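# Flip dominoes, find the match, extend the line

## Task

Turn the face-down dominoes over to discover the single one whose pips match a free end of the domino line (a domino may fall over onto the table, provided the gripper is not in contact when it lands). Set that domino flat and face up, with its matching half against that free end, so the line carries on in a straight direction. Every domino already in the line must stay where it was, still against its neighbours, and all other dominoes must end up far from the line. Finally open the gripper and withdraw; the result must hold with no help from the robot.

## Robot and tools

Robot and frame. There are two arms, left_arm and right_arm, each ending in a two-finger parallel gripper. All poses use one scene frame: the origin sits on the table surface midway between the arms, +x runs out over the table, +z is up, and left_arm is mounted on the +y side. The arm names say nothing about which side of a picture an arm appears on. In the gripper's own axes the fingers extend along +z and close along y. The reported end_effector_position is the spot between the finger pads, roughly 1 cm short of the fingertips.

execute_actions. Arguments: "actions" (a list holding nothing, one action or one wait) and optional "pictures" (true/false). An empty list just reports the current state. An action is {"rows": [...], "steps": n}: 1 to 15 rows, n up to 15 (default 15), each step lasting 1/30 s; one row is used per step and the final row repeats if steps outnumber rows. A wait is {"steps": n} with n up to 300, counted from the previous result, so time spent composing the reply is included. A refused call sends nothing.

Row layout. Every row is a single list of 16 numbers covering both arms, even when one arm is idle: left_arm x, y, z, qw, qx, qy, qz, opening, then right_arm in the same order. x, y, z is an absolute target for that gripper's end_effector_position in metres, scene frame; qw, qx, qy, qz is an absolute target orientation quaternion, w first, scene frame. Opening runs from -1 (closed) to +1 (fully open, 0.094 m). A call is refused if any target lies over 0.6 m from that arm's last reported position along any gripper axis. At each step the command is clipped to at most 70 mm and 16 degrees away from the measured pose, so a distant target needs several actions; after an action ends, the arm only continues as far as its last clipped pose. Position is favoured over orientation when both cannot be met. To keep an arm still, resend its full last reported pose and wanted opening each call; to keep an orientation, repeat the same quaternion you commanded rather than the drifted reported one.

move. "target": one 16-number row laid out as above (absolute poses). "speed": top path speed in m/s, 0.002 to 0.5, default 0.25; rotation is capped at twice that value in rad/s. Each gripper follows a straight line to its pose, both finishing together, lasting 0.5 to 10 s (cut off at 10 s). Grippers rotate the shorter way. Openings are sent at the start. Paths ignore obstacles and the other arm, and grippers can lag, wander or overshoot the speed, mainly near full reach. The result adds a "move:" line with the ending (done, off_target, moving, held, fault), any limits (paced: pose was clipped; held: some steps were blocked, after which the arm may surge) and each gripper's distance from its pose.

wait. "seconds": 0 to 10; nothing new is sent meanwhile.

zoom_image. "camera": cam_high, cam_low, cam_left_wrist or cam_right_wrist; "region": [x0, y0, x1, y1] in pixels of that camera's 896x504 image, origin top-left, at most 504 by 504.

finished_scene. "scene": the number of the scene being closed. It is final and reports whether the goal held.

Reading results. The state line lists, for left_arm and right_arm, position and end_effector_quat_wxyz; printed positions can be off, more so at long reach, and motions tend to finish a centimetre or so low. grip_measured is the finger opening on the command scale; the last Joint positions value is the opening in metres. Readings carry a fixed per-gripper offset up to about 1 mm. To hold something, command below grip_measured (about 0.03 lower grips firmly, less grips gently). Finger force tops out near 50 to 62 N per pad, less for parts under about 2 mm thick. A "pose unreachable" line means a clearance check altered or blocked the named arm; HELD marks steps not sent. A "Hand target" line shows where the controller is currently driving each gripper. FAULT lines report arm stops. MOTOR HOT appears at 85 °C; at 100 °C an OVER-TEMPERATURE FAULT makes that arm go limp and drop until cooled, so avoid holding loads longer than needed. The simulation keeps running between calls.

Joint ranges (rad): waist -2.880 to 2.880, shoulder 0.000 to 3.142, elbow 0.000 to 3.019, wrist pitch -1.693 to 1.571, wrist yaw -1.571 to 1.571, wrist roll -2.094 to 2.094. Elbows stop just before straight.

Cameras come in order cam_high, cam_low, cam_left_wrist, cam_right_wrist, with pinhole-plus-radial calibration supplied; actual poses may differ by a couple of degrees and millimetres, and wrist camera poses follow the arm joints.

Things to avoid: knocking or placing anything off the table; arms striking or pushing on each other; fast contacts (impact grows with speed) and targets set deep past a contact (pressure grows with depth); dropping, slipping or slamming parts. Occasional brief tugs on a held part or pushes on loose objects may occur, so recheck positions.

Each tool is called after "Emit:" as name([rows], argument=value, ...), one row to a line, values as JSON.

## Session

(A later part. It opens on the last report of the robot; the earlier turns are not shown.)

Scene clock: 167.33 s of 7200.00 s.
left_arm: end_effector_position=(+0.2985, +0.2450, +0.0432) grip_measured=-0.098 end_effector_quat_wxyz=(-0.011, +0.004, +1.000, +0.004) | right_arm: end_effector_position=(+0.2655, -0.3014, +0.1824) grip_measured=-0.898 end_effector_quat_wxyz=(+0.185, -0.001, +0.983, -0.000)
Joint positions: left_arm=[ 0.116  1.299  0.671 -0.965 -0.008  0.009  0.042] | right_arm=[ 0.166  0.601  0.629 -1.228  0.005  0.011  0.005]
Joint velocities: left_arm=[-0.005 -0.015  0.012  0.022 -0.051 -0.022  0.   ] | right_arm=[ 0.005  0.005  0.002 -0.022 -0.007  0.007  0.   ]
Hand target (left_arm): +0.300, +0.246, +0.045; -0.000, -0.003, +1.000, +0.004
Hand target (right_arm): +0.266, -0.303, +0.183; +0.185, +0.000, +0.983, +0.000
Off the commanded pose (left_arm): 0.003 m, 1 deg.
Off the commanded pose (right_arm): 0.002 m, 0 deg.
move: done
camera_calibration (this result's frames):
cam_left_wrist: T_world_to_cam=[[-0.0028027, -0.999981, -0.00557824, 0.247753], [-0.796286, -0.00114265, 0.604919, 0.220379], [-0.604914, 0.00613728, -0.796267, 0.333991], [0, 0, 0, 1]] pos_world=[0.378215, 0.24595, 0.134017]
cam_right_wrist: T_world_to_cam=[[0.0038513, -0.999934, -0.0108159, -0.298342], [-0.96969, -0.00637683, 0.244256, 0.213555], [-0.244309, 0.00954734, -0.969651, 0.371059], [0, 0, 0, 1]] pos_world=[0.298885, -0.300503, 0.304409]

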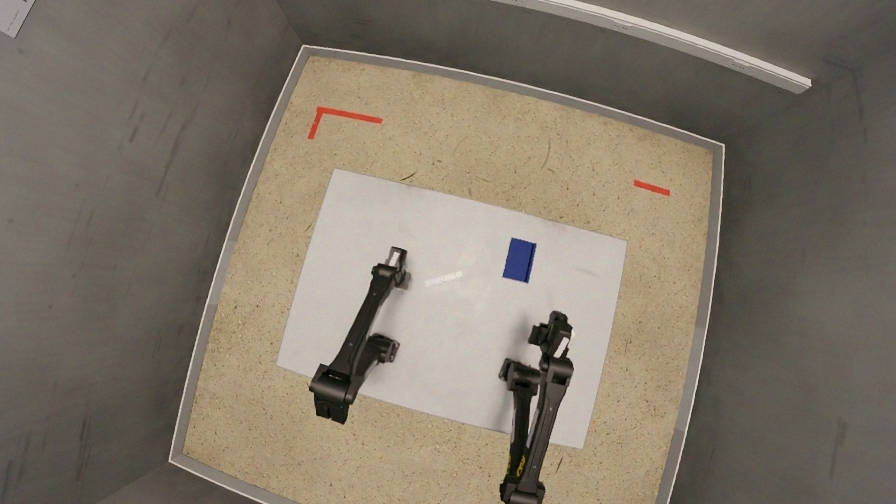

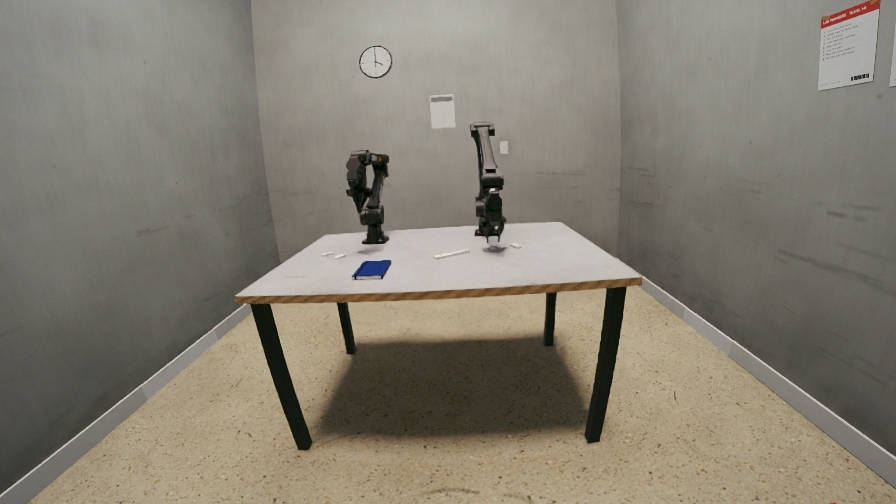

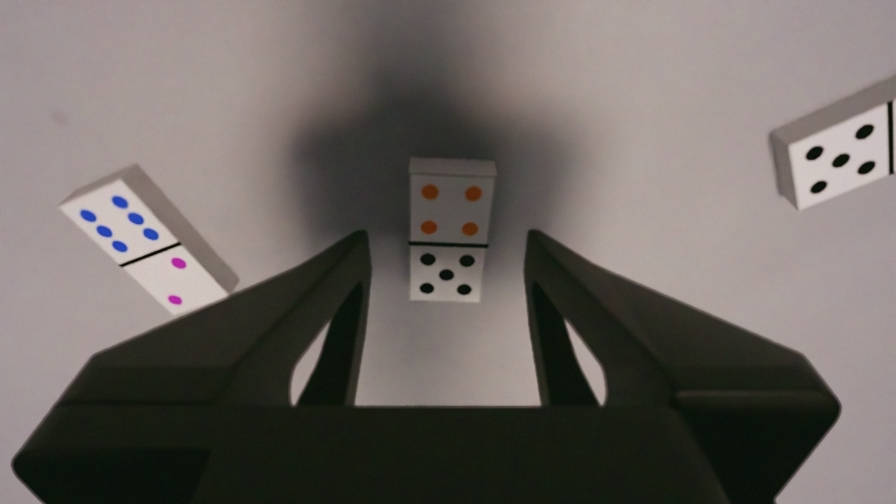

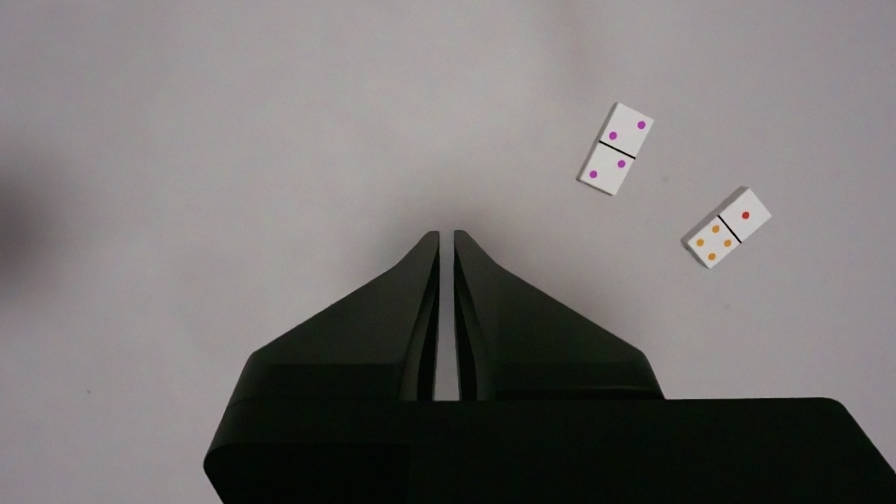

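Emit:
move(target=[0.290,0.246,0.027,0,0,1,0,-0.1,0.2655,-0.303,0.183,0.185,0,0.983,0,-0.9], speed=0.04)

Scene clock: 172.77 s of 7200.00 s.
left_arm: end_effector_position=(+0.2889, +0.2442, +0.0279) grip_measured=-0.098 end_effector_quat_wxyz=(-0.007, +0.004, +1.000, +0.002) | right_arm: end_effector_position=(+0.2655, -0.3014, +0.1824) grip_measured=-0.898 end_effector_quat_wxyz=(+0.185, -0.001, +0.983, -0.000)
Joint positions: left_arm=[ 0.116  1.299  0.621 -0.906 -0.004  0.009  0.042] | right_arm=[ 0.166  0.601  0.629 -1.228  0.005  0.011  0.005]
Joint velocities: left_arm=[-0.005  0.005 -0.002  0.027 -0.066  0.007 -0.001] | right_arm=[ 0.005 -0.015 -0.017 -0.002  0.007  0.066 -0.001]
Hand target (left_arm): +0.290, +0.246, +0.027; -0.000, -0.000, +1.000, +0.000
Hand target (right_arm): +0.266, -0.303, +0.183; +0.185, +0.000, +0.983, +0.000
Off the commanded pose (left_arm): 0.002 m, 1 deg.
Off the commanded pose (right_arm): 0.002 m, 0 deg.
After step 90, 1.70 s passed at rest.
move: done
camera_calibration (this result's frames):
cam_left_wrist: T_world_to_cam=[[-0.00269532, -0.999995, -0.00142136, 0.24676], [-0.801567, 0.00131065, 0.597904, 0.223168], [-0.597899, 0.00275086, -0.801567, 0.314981], [0, 0, 0, 1]] pos_world=[0.367876, 0.2456, 0.119396]
cam_right_wrist: T_world_to_cam=[[0.0038513, -0.999934, -0.0108159, -0.298342], [-0.96969, -0.00637683, 0.244256, 0.213555], [-0.244309, 0.00954734, -0.969651, 0.371059], [0, 0, 0, 1]] pos_world=[0.298885, -0.300503, 0.304409]

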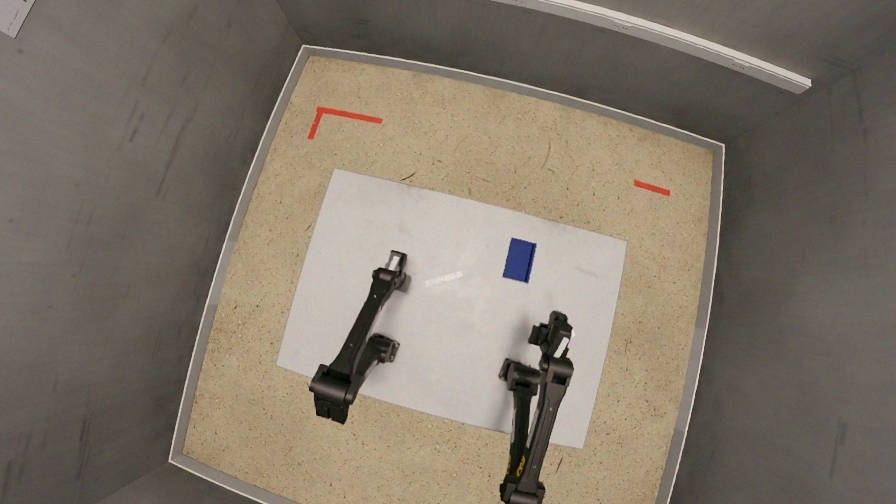

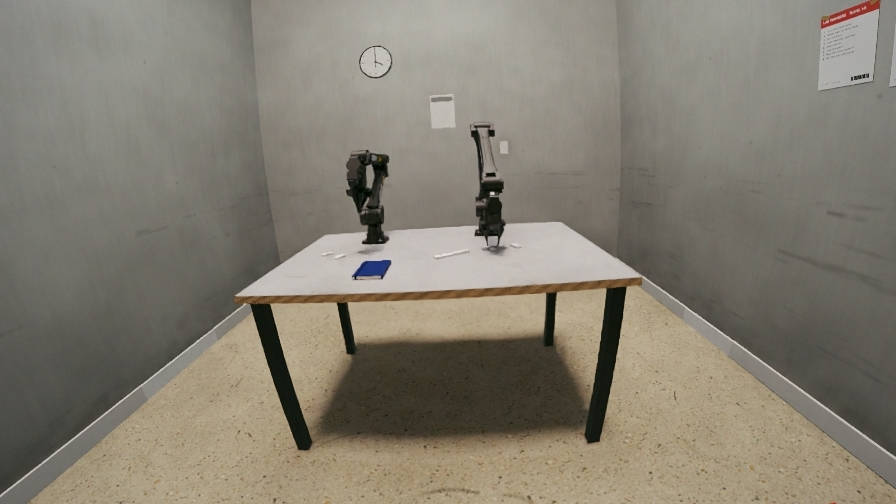

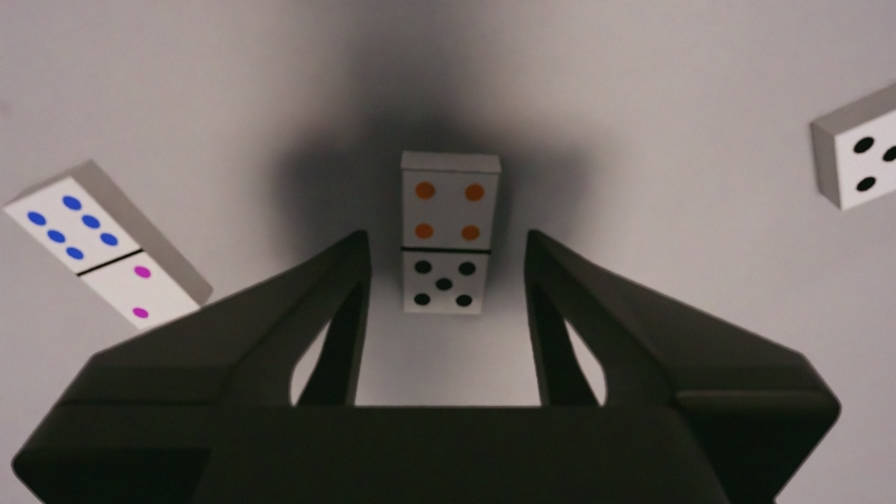

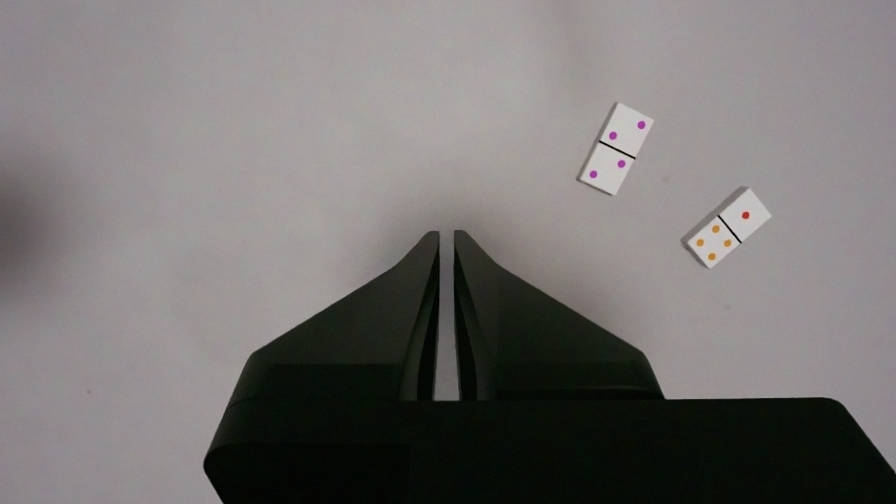

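Emit:
move(target=[0.290,0.246,0.0225,0,0,1,0,-0.1,0.2655,-0.303,0.183,0.185,0,0.983,0,-0.9], speed=0.02)

Emit:
move(target=[0.290,0.246,0.0225,0,0,1,0,-0.54,0.2655,-0.303,0.183,0.185,0,0.983,0,-0.9], speed=0.02)

Emit:
move(target=[0.290,0.246,0.05,0,0,1,0,-0.54,0.2655,-0.303,0.183,0.185,0,0.983,0,-0.9], speed=0.08)

Scene clock: 176.97 s of 7200.00 s.
left_arm: end_effector_position=(+0.2930, +0.2442, +0.0279) grip_measured=-0.098 end_effector_quat_wxyz=(+0.001, +0.004, +1.000, +0.002) | right_arm: end_effector_position=(+0.2655, -0.3014, +0.1824) grip_measured=-0.898 end_effector_quat_wxyz=(+0.185, -0.001, +0.983, -0.000)
Joint positions: left_arm=[ 0.116  1.299  0.621 -0.889 -0.004  0.009  0.042] | right_arm=[ 0.166  0.601  0.629 -1.228  0.005  0.011  0.005]
Joint velocities: left_arm=[-0.005 -0.005 -0.007 -0.007 -0.022  0.007 -0.   ] | right_arm=[-0.005 -0.005 -0.002  0.002  0.066 -0.022 -0.   ]
Hand target (left_arm): +0.290, +0.246, +0.023; -0.000, -0.000, +1.000, +0.000
Hand target (right_arm): +0.266, -0.303, +0.183; +0.185, +0.000, +0.983, +0.000
Off the commanded pose (left_arm): 0.006 m, 1 deg.
Off the commanded pose (right_arm): 0.002 m, 0 deg.
After step 90, 0.50 s passed at rest.
move: done
camera_calibration (this result's frames):
cam_left_wrist: T_world_to_cam=[[-0.00267142, -0.999995, -0.00149249, 0.246773], [-0.811266, 0.00129462, 0.584675, 0.229631], [-0.584671, 0.00277272, -0.811266, 0.313761], [0, 0, 0, 1]] pos_world=[0.370398, 0.245604, 0.120652]
cam_right_wrist: T_world_to_cam=[[0.0038513, -0.999934, -0.0108159, -0.298342], [-0.96969, -0.00637683, 0.244256, 0.213555], [-0.244309, 0.00954734, -0.969651, 0.371059], [0, 0, 0, 1]] pos_world=[0.298885, -0.300503, 0.304409]

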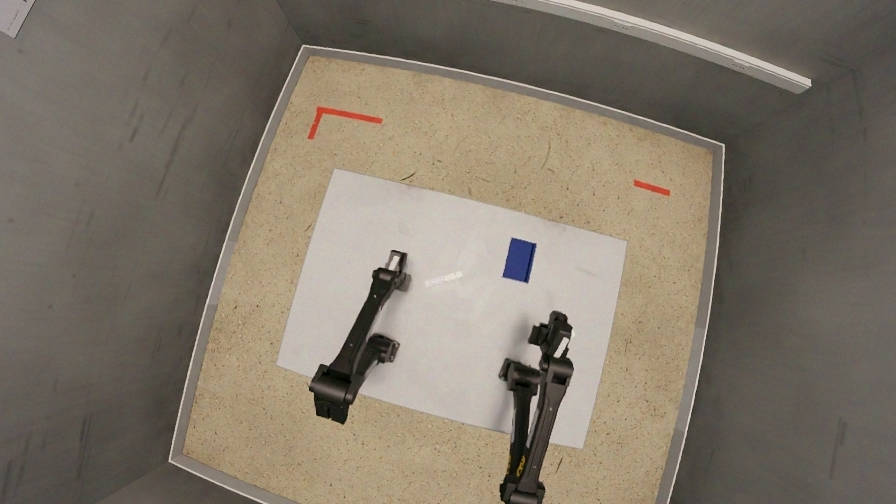

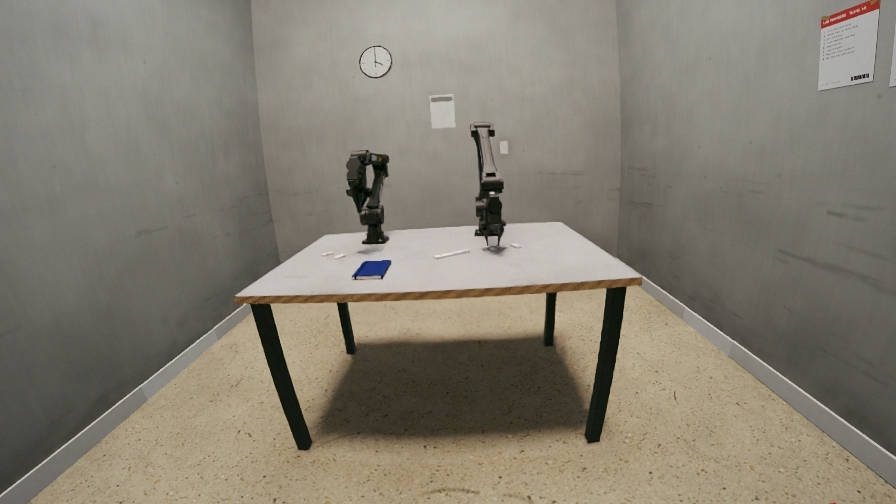

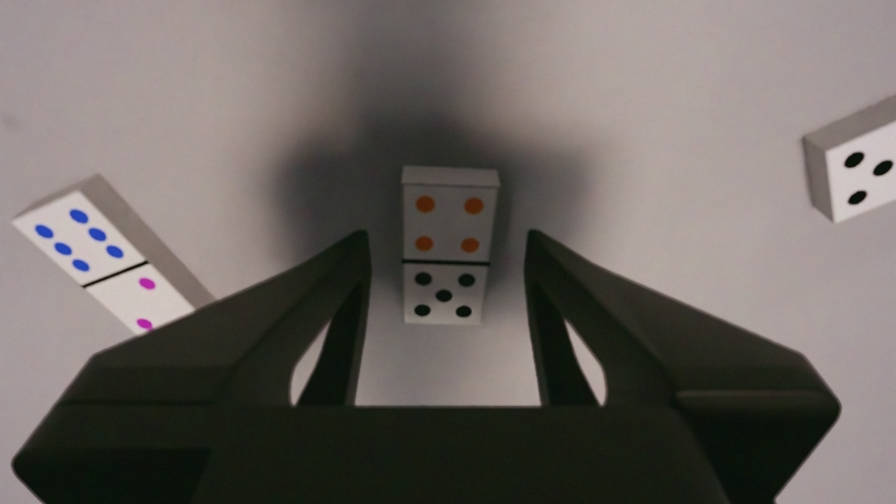

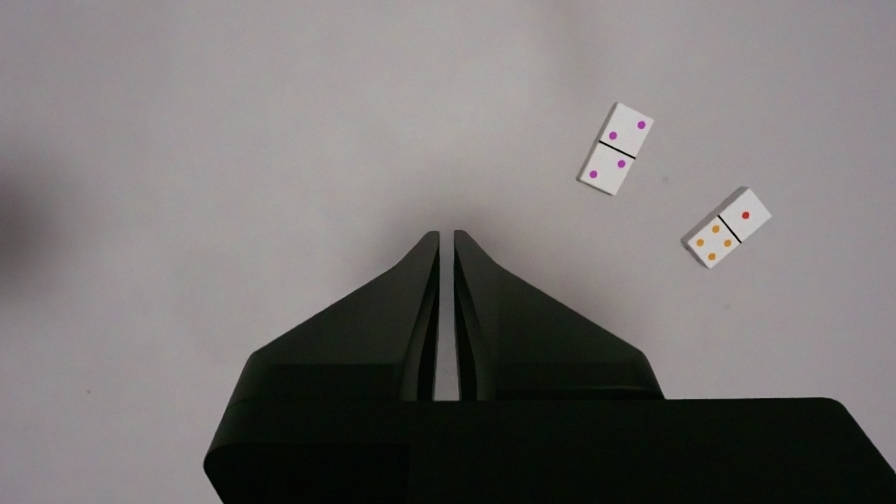

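Scene clock: 177.67 s of 7200.00 s.
left_arm: end_effector_position=(+0.2930, +0.2442, +0.0279) grip_measured=-0.538 end_effector_quat_wxyz=(+0.001, +0.004, +1.000, +0.002) | right_arm: end_effector_position=(+0.2655, -0.3014, +0.1824) grip_measured=-0.898 end_effector_quat_wxyz=(+0.185, -0.001, +0.983, -0.000)
Joint positions: left_arm=[ 0.116  1.299  0.621 -0.889 -0.004  0.009  0.022] | right_arm=[ 0.166  0.601  0.629 -1.228  0.005  0.011  0.005]
Joint velocities: left_arm=[-0.005  0.015 -0.007 -0.002 -0.066 -0.022  0.001] | right_arm=[-0.005  0.005  0.002 -0.007  0.051 -0.095  0.001]
Hand target (left_arm): +0.290, +0.246, +0.023; -0.000, +0.000, +1.000, +0.000
Hand target (right_arm): +0.266, -0.303, +0.183; +0.185, +0.000, +0.983, +0.000
Off the commanded pose (left_arm): 0.006 m, 0 deg.
Off the commanded pose (right_arm): 0.002 m, 0 deg.
move: done
camera_calibration (this result's frames):
cam_left_wrist: T_world_to_cam=[[-0.00267238, -0.999996, -0.00111102, 0.246697], [-0.811267, 0.00151844, 0.584674, 0.229577], [-0.58467, 0.00246381, -0.811267, 0.313836], [0, 0, 0, 1]] pos_world=[0.370398, 0.245574, 0.120652]
cam_right_wrist: T_world_to_cam=[[0.0038513, -0.999934, -0.0108159, -0.298342], [-0.96969, -0.00637683, 0.244256, 0.213555], [-0.244309, 0.00954734, -0.969651, 0.371059], [0, 0, 0, 1]] pos_world=[0.298885, -0.300503, 0.304409]

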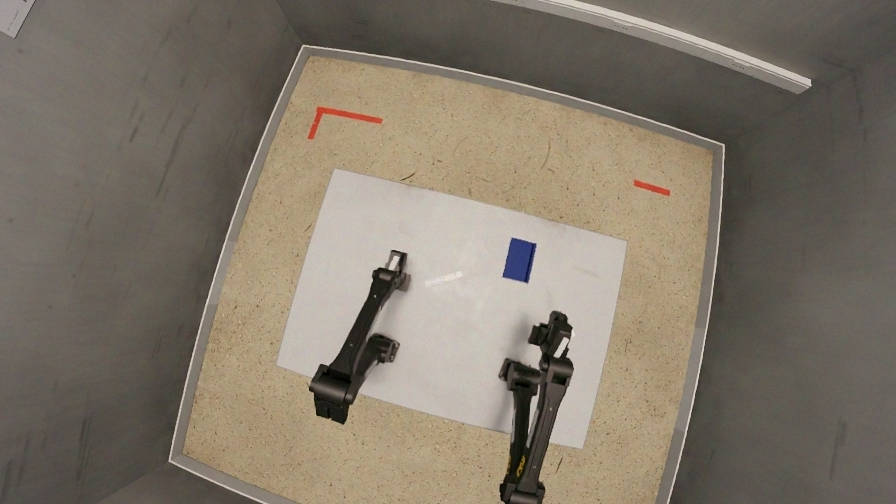

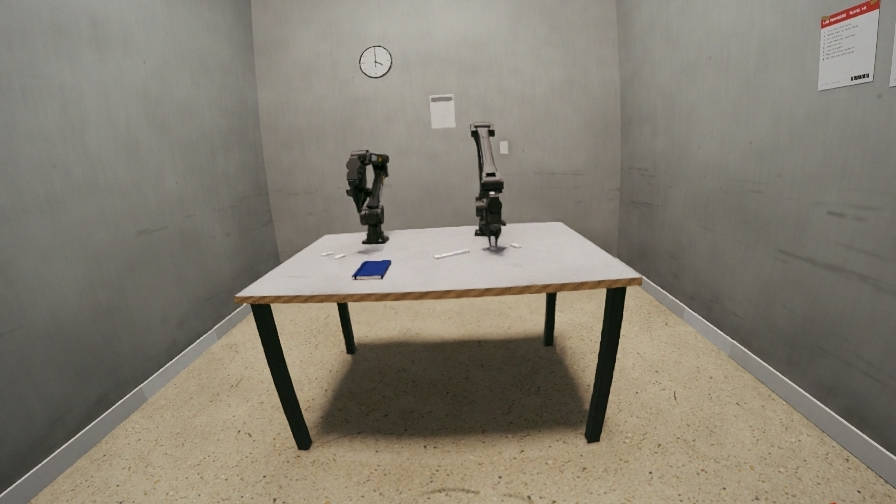

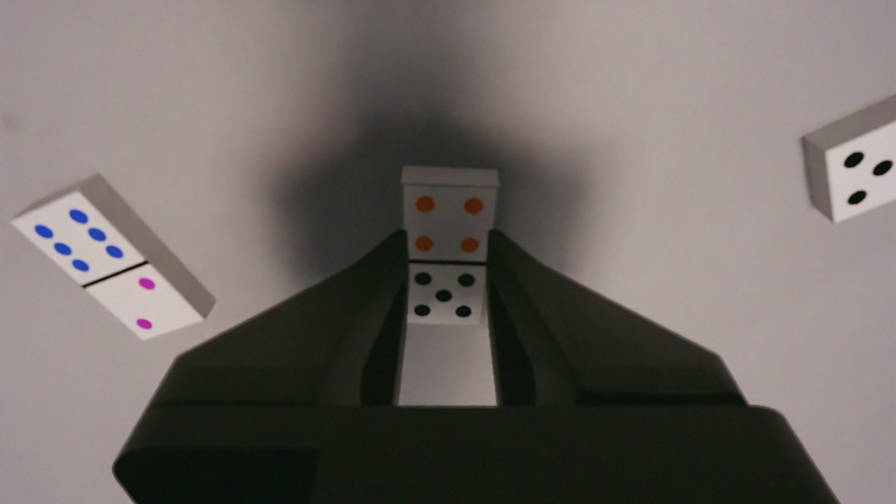

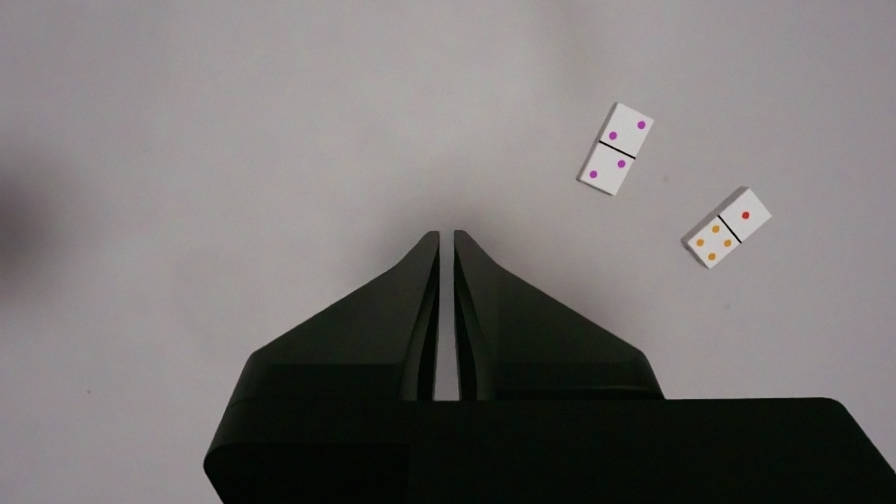

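Scene clock: 178.43 s of 7200.00 s.
left_arm: end_effector_position=(+0.2803, +0.2442, +0.0388) grip_measured=-0.538 end_effector_quat_wxyz=(-0.012, +0.004, +1.000, +0.002) | right_arm: end_effector_position=(+0.2655, -0.3014, +0.1824) grip_measured=-0.898 end_effector_quat_wxyz=(+0.185, -0.001, +0.983, -0.000)
Joint positions: left_arm=[ 0.116  1.257  0.621 -0.958 -0.004  0.009  0.022] | right_arm=[ 0.166  0.601  0.629 -1.228  0.005  0.011  0.005]
Joint velocities: left_arm=[-0.015 -0.005 -0.002  0.012  0.007  0.037  0.   ] | right_arm=[-0.005 -0.005 -0.017  0.002 -0.007  0.022 -0.002]
Hand target (left_arm): +0.290, +0.246, +0.050; +0.000, +0.000, +1.000, +0.000
Hand target (right_arm): +0.266, -0.303, +0.183; +0.185, +0.000, +0.983, +0.000
Off the commanded pose (left_arm): 0.015 m, 1 deg.
Off the commanded pose (right_arm): 0.002 m, 0 deg.
move: off_target (left_arm)
camera_calibration (this result's frames):
cam_left_wrist: T_world_to_cam=[[-0.00270013, -0.999996, -0.000996799, 0.246657], [-0.795598, 0.00154434, 0.605823, 0.207671], [-0.605819, 0.00242885, -0.795599, 0.320584], [0, 0, 0, 1]] pos_world=[0.360104, 0.245557, 0.12949]
cam_right_wrist: T_world_to_cam=[[0.0038513, -0.999934, -0.0108159, -0.298342], [-0.96969, -0.00637683, 0.244256, 0.213555], [-0.244309, 0.00954734, -0.969651, 0.371059], [0, 0, 0, 1]] pos_world=[0.298885, -0.300503, 0.304409]

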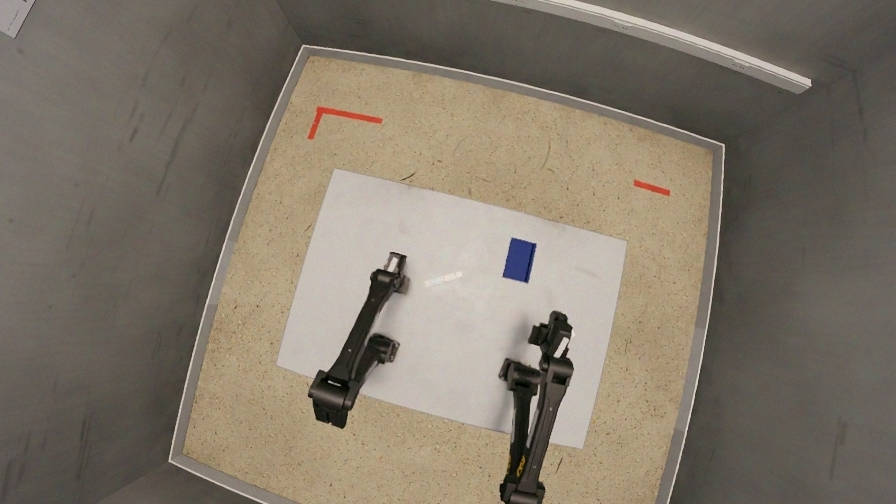

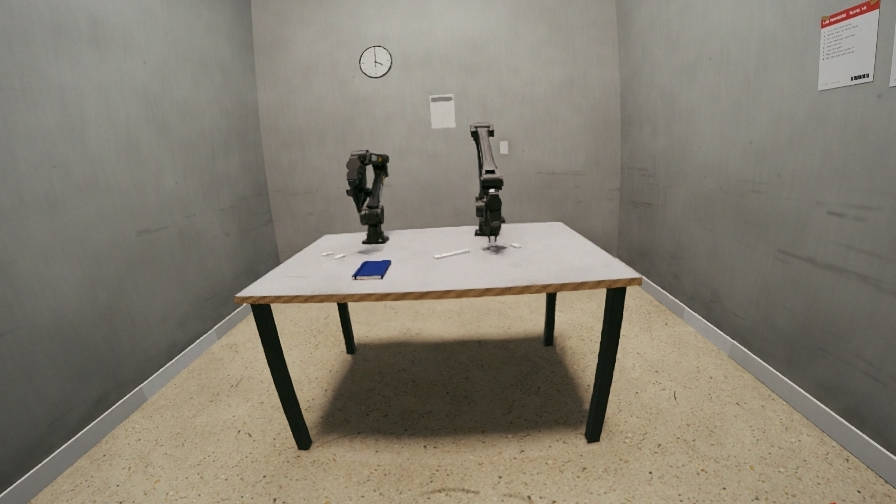

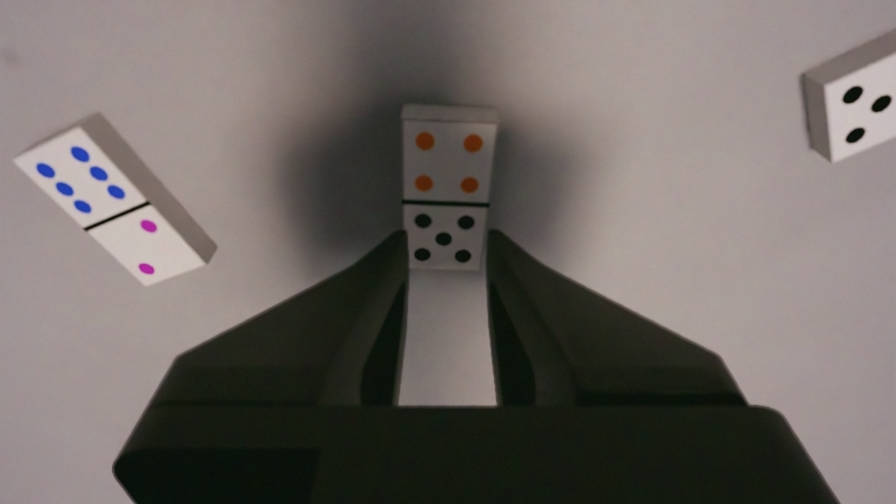

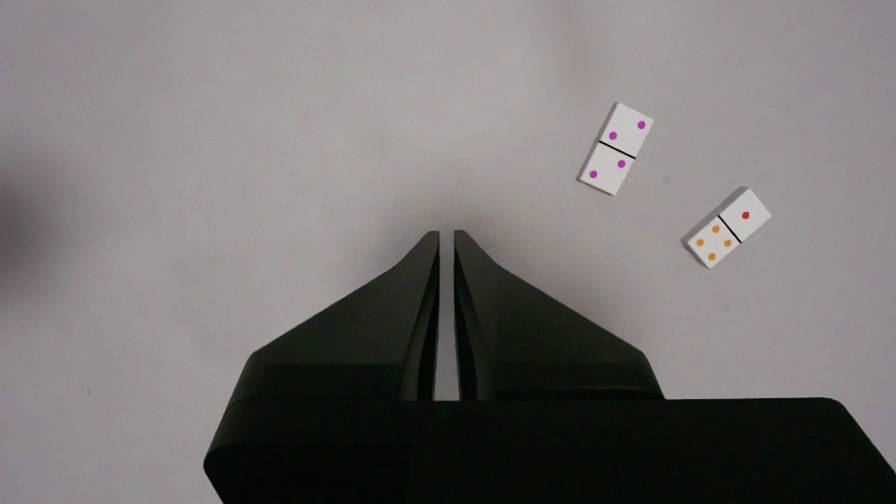

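Emit:
execute_actions(actions=[])

Scene clock: 187.00 s of 7200.00 s.
left_arm: end_effector_position=(+0.2803, +0.2442, +0.0388) grip_measured=-0.538 end_effector_quat_wxyz=(-0.012, +0.004, +1.000, +0.002) | right_arm: end_effector_position=(+0.2655, -0.3014, +0.1824) grip_measured=-0.898 end_effector_quat_wxyz=(+0.185, -0.001, +0.983, -0.000)
Joint positions: left_arm=[ 0.116  1.257  0.621 -0.958 -0.004  0.009  0.022] | right_arm=[ 0.166  0.601  0.629 -1.228  0.005  0.011  0.005]
Joint velocities: left_arm=[ 0.005 -0.005  0.002 -0.022 -0.051 -0.007 -0.001] | right_arm=[-0.005 -0.005  0.012 -0.007 -0.095 -0.007 -0.   ]
Hand target (left_arm): +0.290, +0.246, +0.050; +0.000, +0.000, +1.000, +0.000
Hand target (right_arm): +0.266, -0.303, +0.183; +0.185, +0.000, +0.983, +0.000
Off the commanded pose (left_arm): 0.015 m, 1 deg.
Off the commanded pose (right_arm): 0.002 m, 0 deg.
Steps of this call (steps 1 to 90: nothing new was sent; then 5.57 s passed at rest). Readings (end_effector_position):
1: left_arm (+0.2803, +0.2442, +0.0388) | right_arm (+0.2655, -0.3014, +0.1824)
2: left_arm (+0.2803, +0.2442, +0.0388) | right_arm (+0.2655, -0.3014, +0.1824)
4: left_arm (+0.2803, +0.2442, +0.0388) | right_arm (+0.2655, -0.3014, +0.1824)
8: left_arm (+0.2803, +0.2442, +0.0388) | right_arm (+0.2655, -0.3014, +0.1824)
90: the state above
camera_calibration (this result's frames):
cam_left_wrist: T_world_to_cam=[[-0.00270013, -0.999996, -0.000996799, 0.246657], [-0.795598, 0.00154434, 0.605823, 0.207671], [-0.605819, 0.00242885, -0.795599, 0.320584], [0, 0, 0, 1]] pos_world=[0.360104, 0.245557, 0.12949]
cam_right_wrist: T_world_to_cam=[[0.0038513, -0.999934, -0.0108159, -0.298342], [-0.96969, -0.00637683, 0.244256, 0.213555], [-0.244309, 0.00954734, -0.969651, 0.371059], [0, 0, 0, 1]] pos_world=[0.298885, -0.300503, 0.304409]

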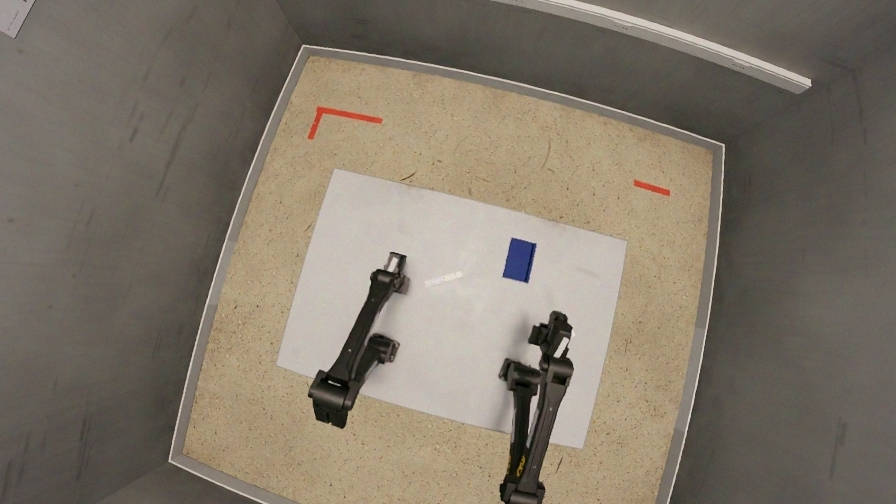

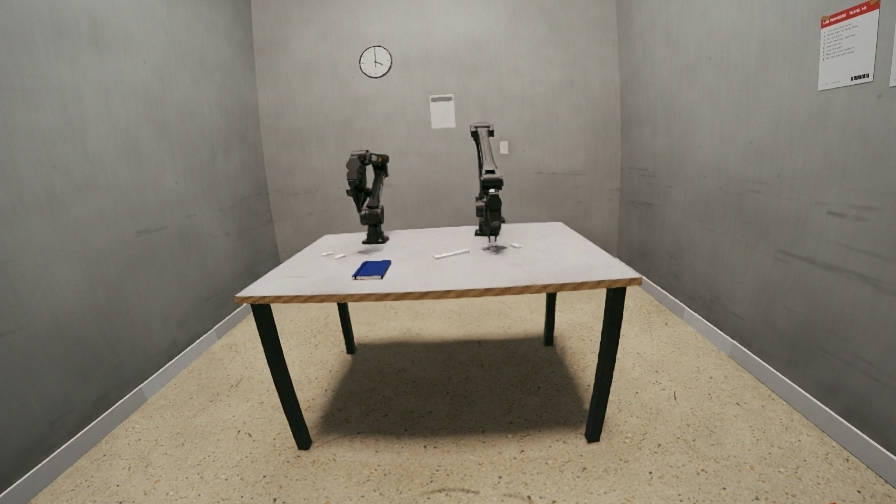

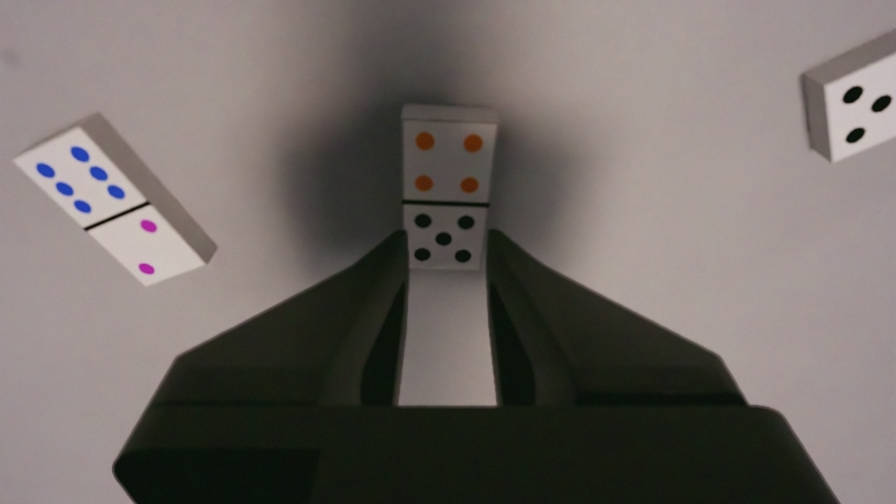

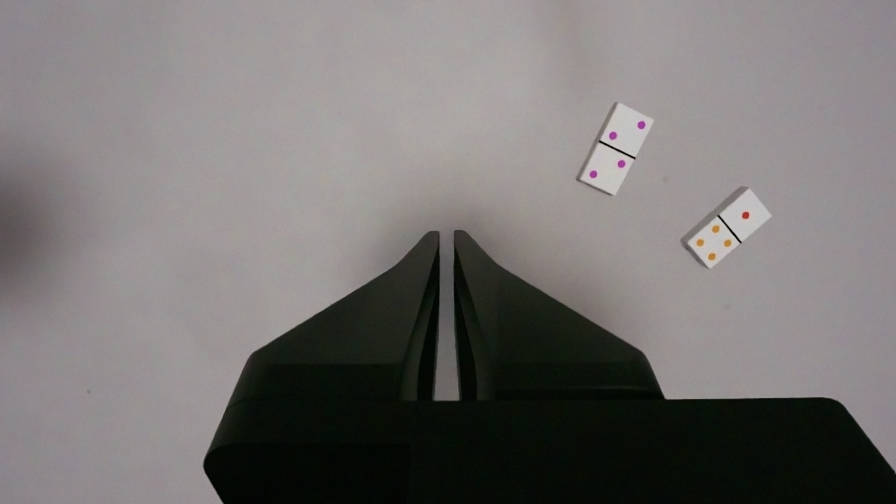

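Emit:
move(target=[0.292,0.246,0.05,0,0,1,0,-0.1,0.2655,-0.303,0.183,0.185,0,0.983,0,-0.9])

Emit:
move(target=[0.290,0.246,0.016,0,0,1,0,-0.1,0.2655,-0.303,0.183,0.185,0,0.983,0,-0.9], speed=0.05)

Scene clock: 192.17 s of 7200.00 s.
left_arm: end_effector_position=(+0.2803, +0.2442, +0.0388) grip_measured=-0.102 end_effector_quat_wxyz=(-0.012, +0.004, +1.000, +0.002) | right_arm: end_effector_position=(+0.2655, -0.3014, +0.1824) grip_measured=-0.898 end_effector_quat_wxyz=(+0.185, -0.001, +0.983, -0.000)
Joint positions: left_arm=[ 0.116  1.257  0.621 -0.958 -0.004  0.009  0.042] | right_arm=[ 0.166  0.601  0.629 -1.228  0.005  0.011  0.005]
Joint velocities: left_arm=[-0.015 -0.005  0.002  0.012  0.095  0.051 -0.001] | right_arm=[ 0.005 -0.015 -0.017 -0.002  0.051 -0.051 -0.002]
Hand target (left_arm): +0.292, +0.246, +0.050; +0.000, -0.000, +1.000, +0.000
Hand target (right_arm): +0.266, -0.303, +0.183; +0.185, +0.000, +0.983, +0.000
Off the commanded pose (left_arm): 0.016 m, 1 deg.
Off the commanded pose (right_arm): 0.002 m, 0 deg.
After step 90, 1.47 s passed at rest.
move: off_target (left_arm)
camera_calibration (this result's frames):
cam_left_wrist: T_world_to_cam=[[-0.00270013, -0.999996, -0.000996799, 0.246657], [-0.795598, 0.00154434, 0.605823, 0.207671], [-0.605819, 0.00242885, -0.795599, 0.320584], [0, 0, 0, 1]] pos_world=[0.360104, 0.245557, 0.12949]
cam_right_wrist: T_world_to_cam=[[0.0038513, -0.999934, -0.0108159, -0.298342], [-0.96969, -0.00637683, 0.244256, 0.213555], [-0.244309, 0.00954734, -0.969651, 0.371059], [0, 0, 0, 1]] pos_world=[0.298885, -0.300503, 0.304409]

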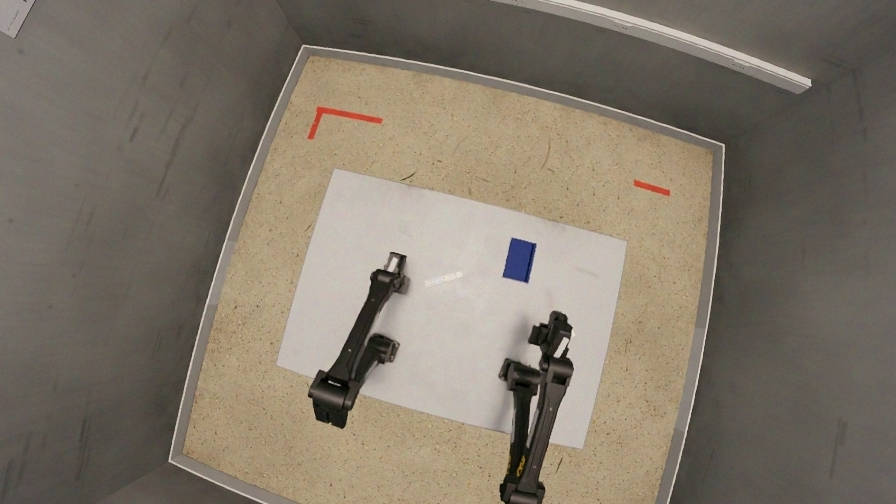

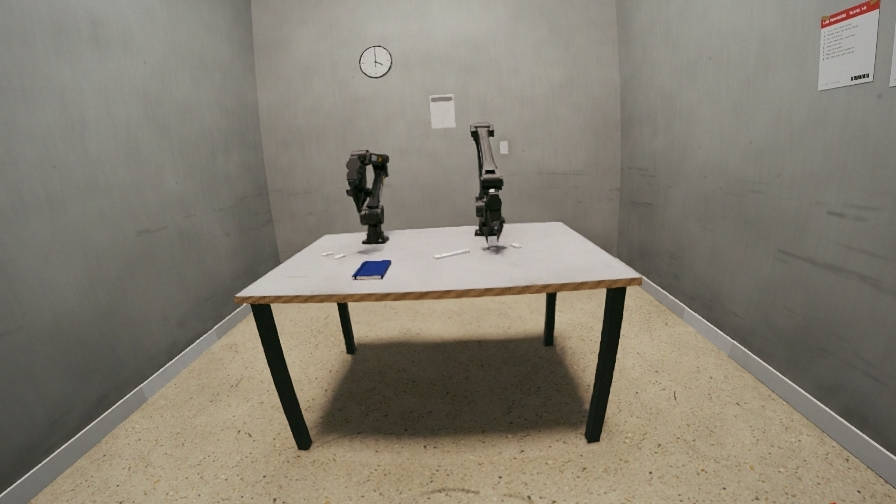

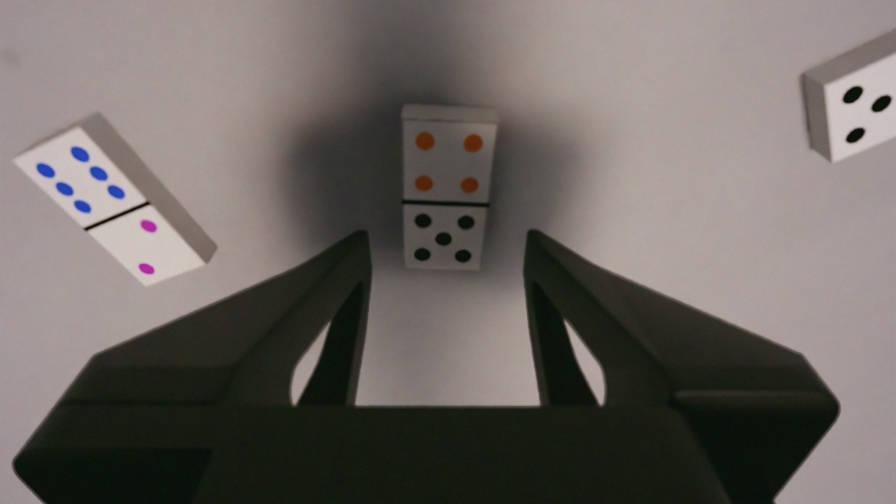

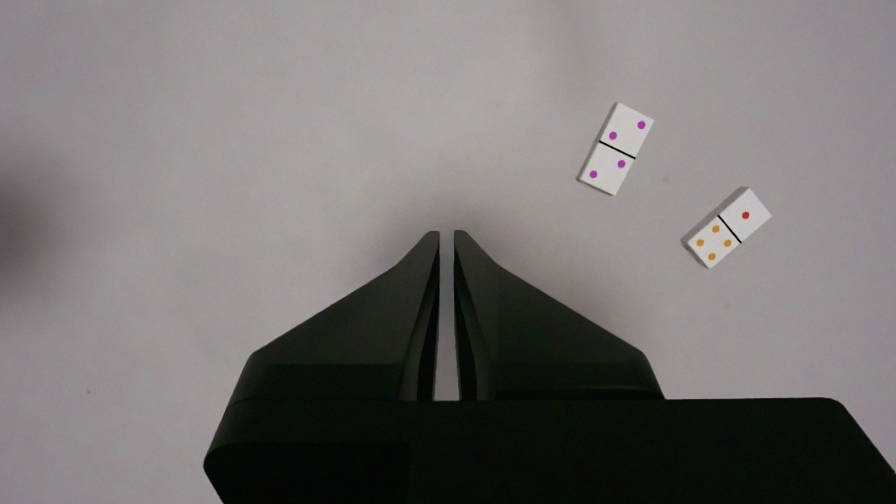

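Scene clock: 192.97 s of 7200.00 s.
left_arm: end_effector_position=(+0.2908, +0.2442, +0.0214) grip_measured=-0.102 end_effector_quat_wxyz=(+0.001, +0.004, +1.000, +0.002) | right_arm: end_effector_position=(+0.2655, -0.3014, +0.1824) grip_measured=-0.898 end_effector_quat_wxyz=(+0.185, -0.001, +0.983, -0.000)
Joint positions: left_arm=[ 0.116  1.308  0.606 -0.866 -0.004  0.009  0.042] | right_arm=[ 0.166  0.601  0.629 -1.228  0.005  0.011  0.005]
Joint velocities: left_arm=[-0.005  0.005  0.017 -0.007 -0.007 -0.007  0.   ] | right_arm=[ 0.005  0.015  0.007  0.002  0.007 -0.007 -0.001]
Hand target (left_arm): +0.290, +0.246, +0.016; -0.000, -0.000, +1.000, +0.000
Hand target (right_arm): +0.266, -0.303, +0.183; +0.185, +0.000, +0.983, +0.000
Off the commanded pose (left_arm): 0.006 m, 1 deg.
Off the commanded pose (right_arm): 0.002 m, 0 deg.
move: done
camera_calibration (this result's frames):
cam_left_wrist: T_world_to_cam=[[-0.00267196, -0.999996, -0.00111267, 0.246681], [-0.81149, 0.00151807, 0.584365, 0.2317], [-0.584361, 0.00246432, -0.81149, 0.307292], [0, 0, 0, 1]] pos_world=[0.368251, 0.24557, 0.114241]
cam_right_wrist: T_world_to_cam=[[0.0038513, -0.999934, -0.0108159, -0.298342], [-0.96969, -0.00637683, 0.244256, 0.213555], [-0.244309, 0.00954734, -0.969651, 0.371059], [0, 0, 0, 1]] pos_world=[0.298885, -0.300503, 0.304409]

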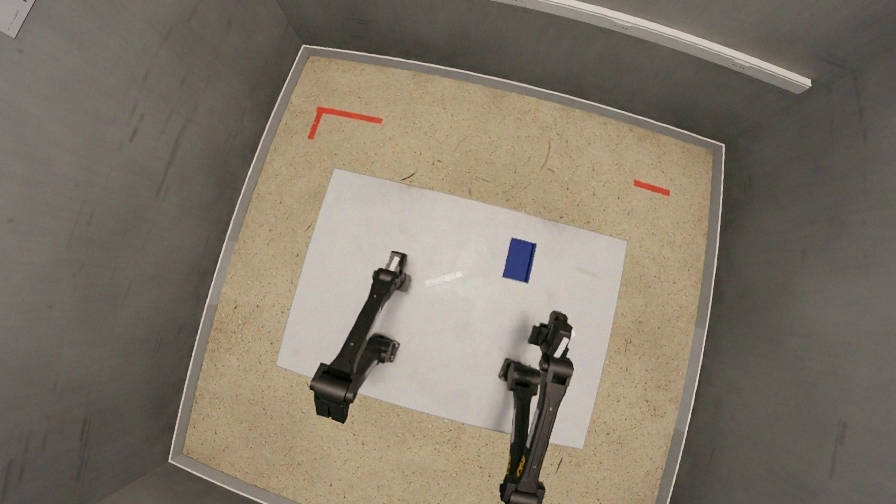

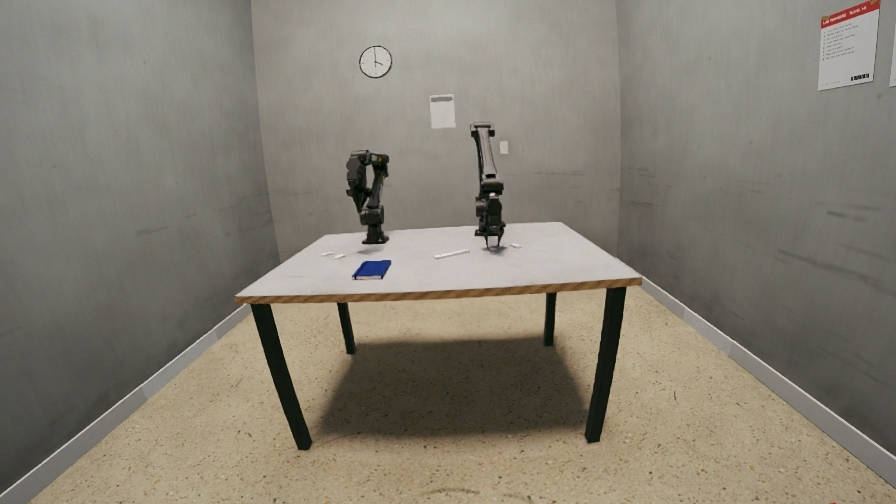

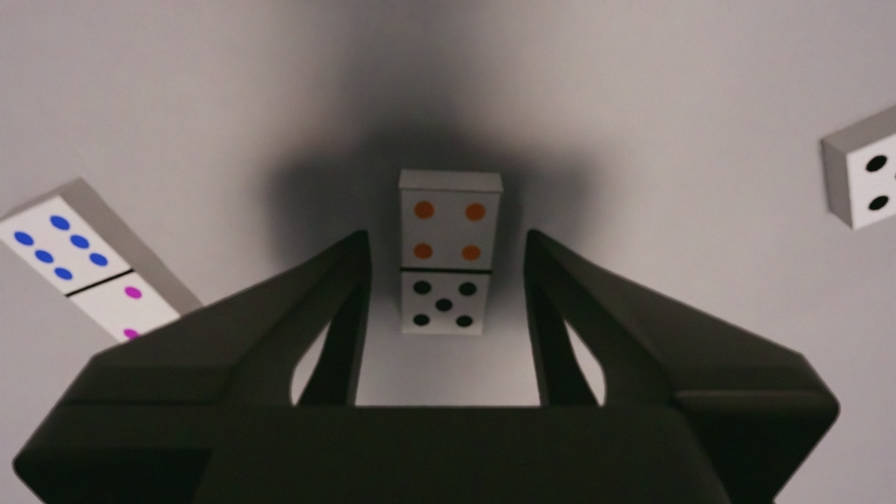

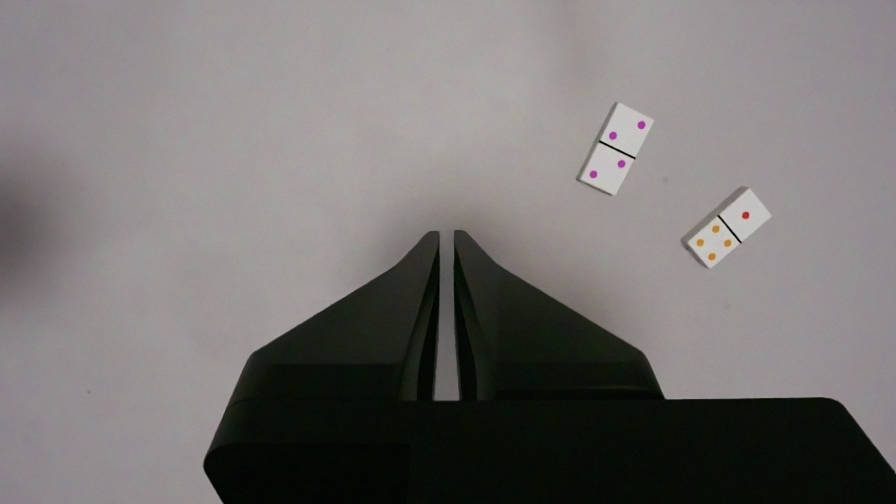

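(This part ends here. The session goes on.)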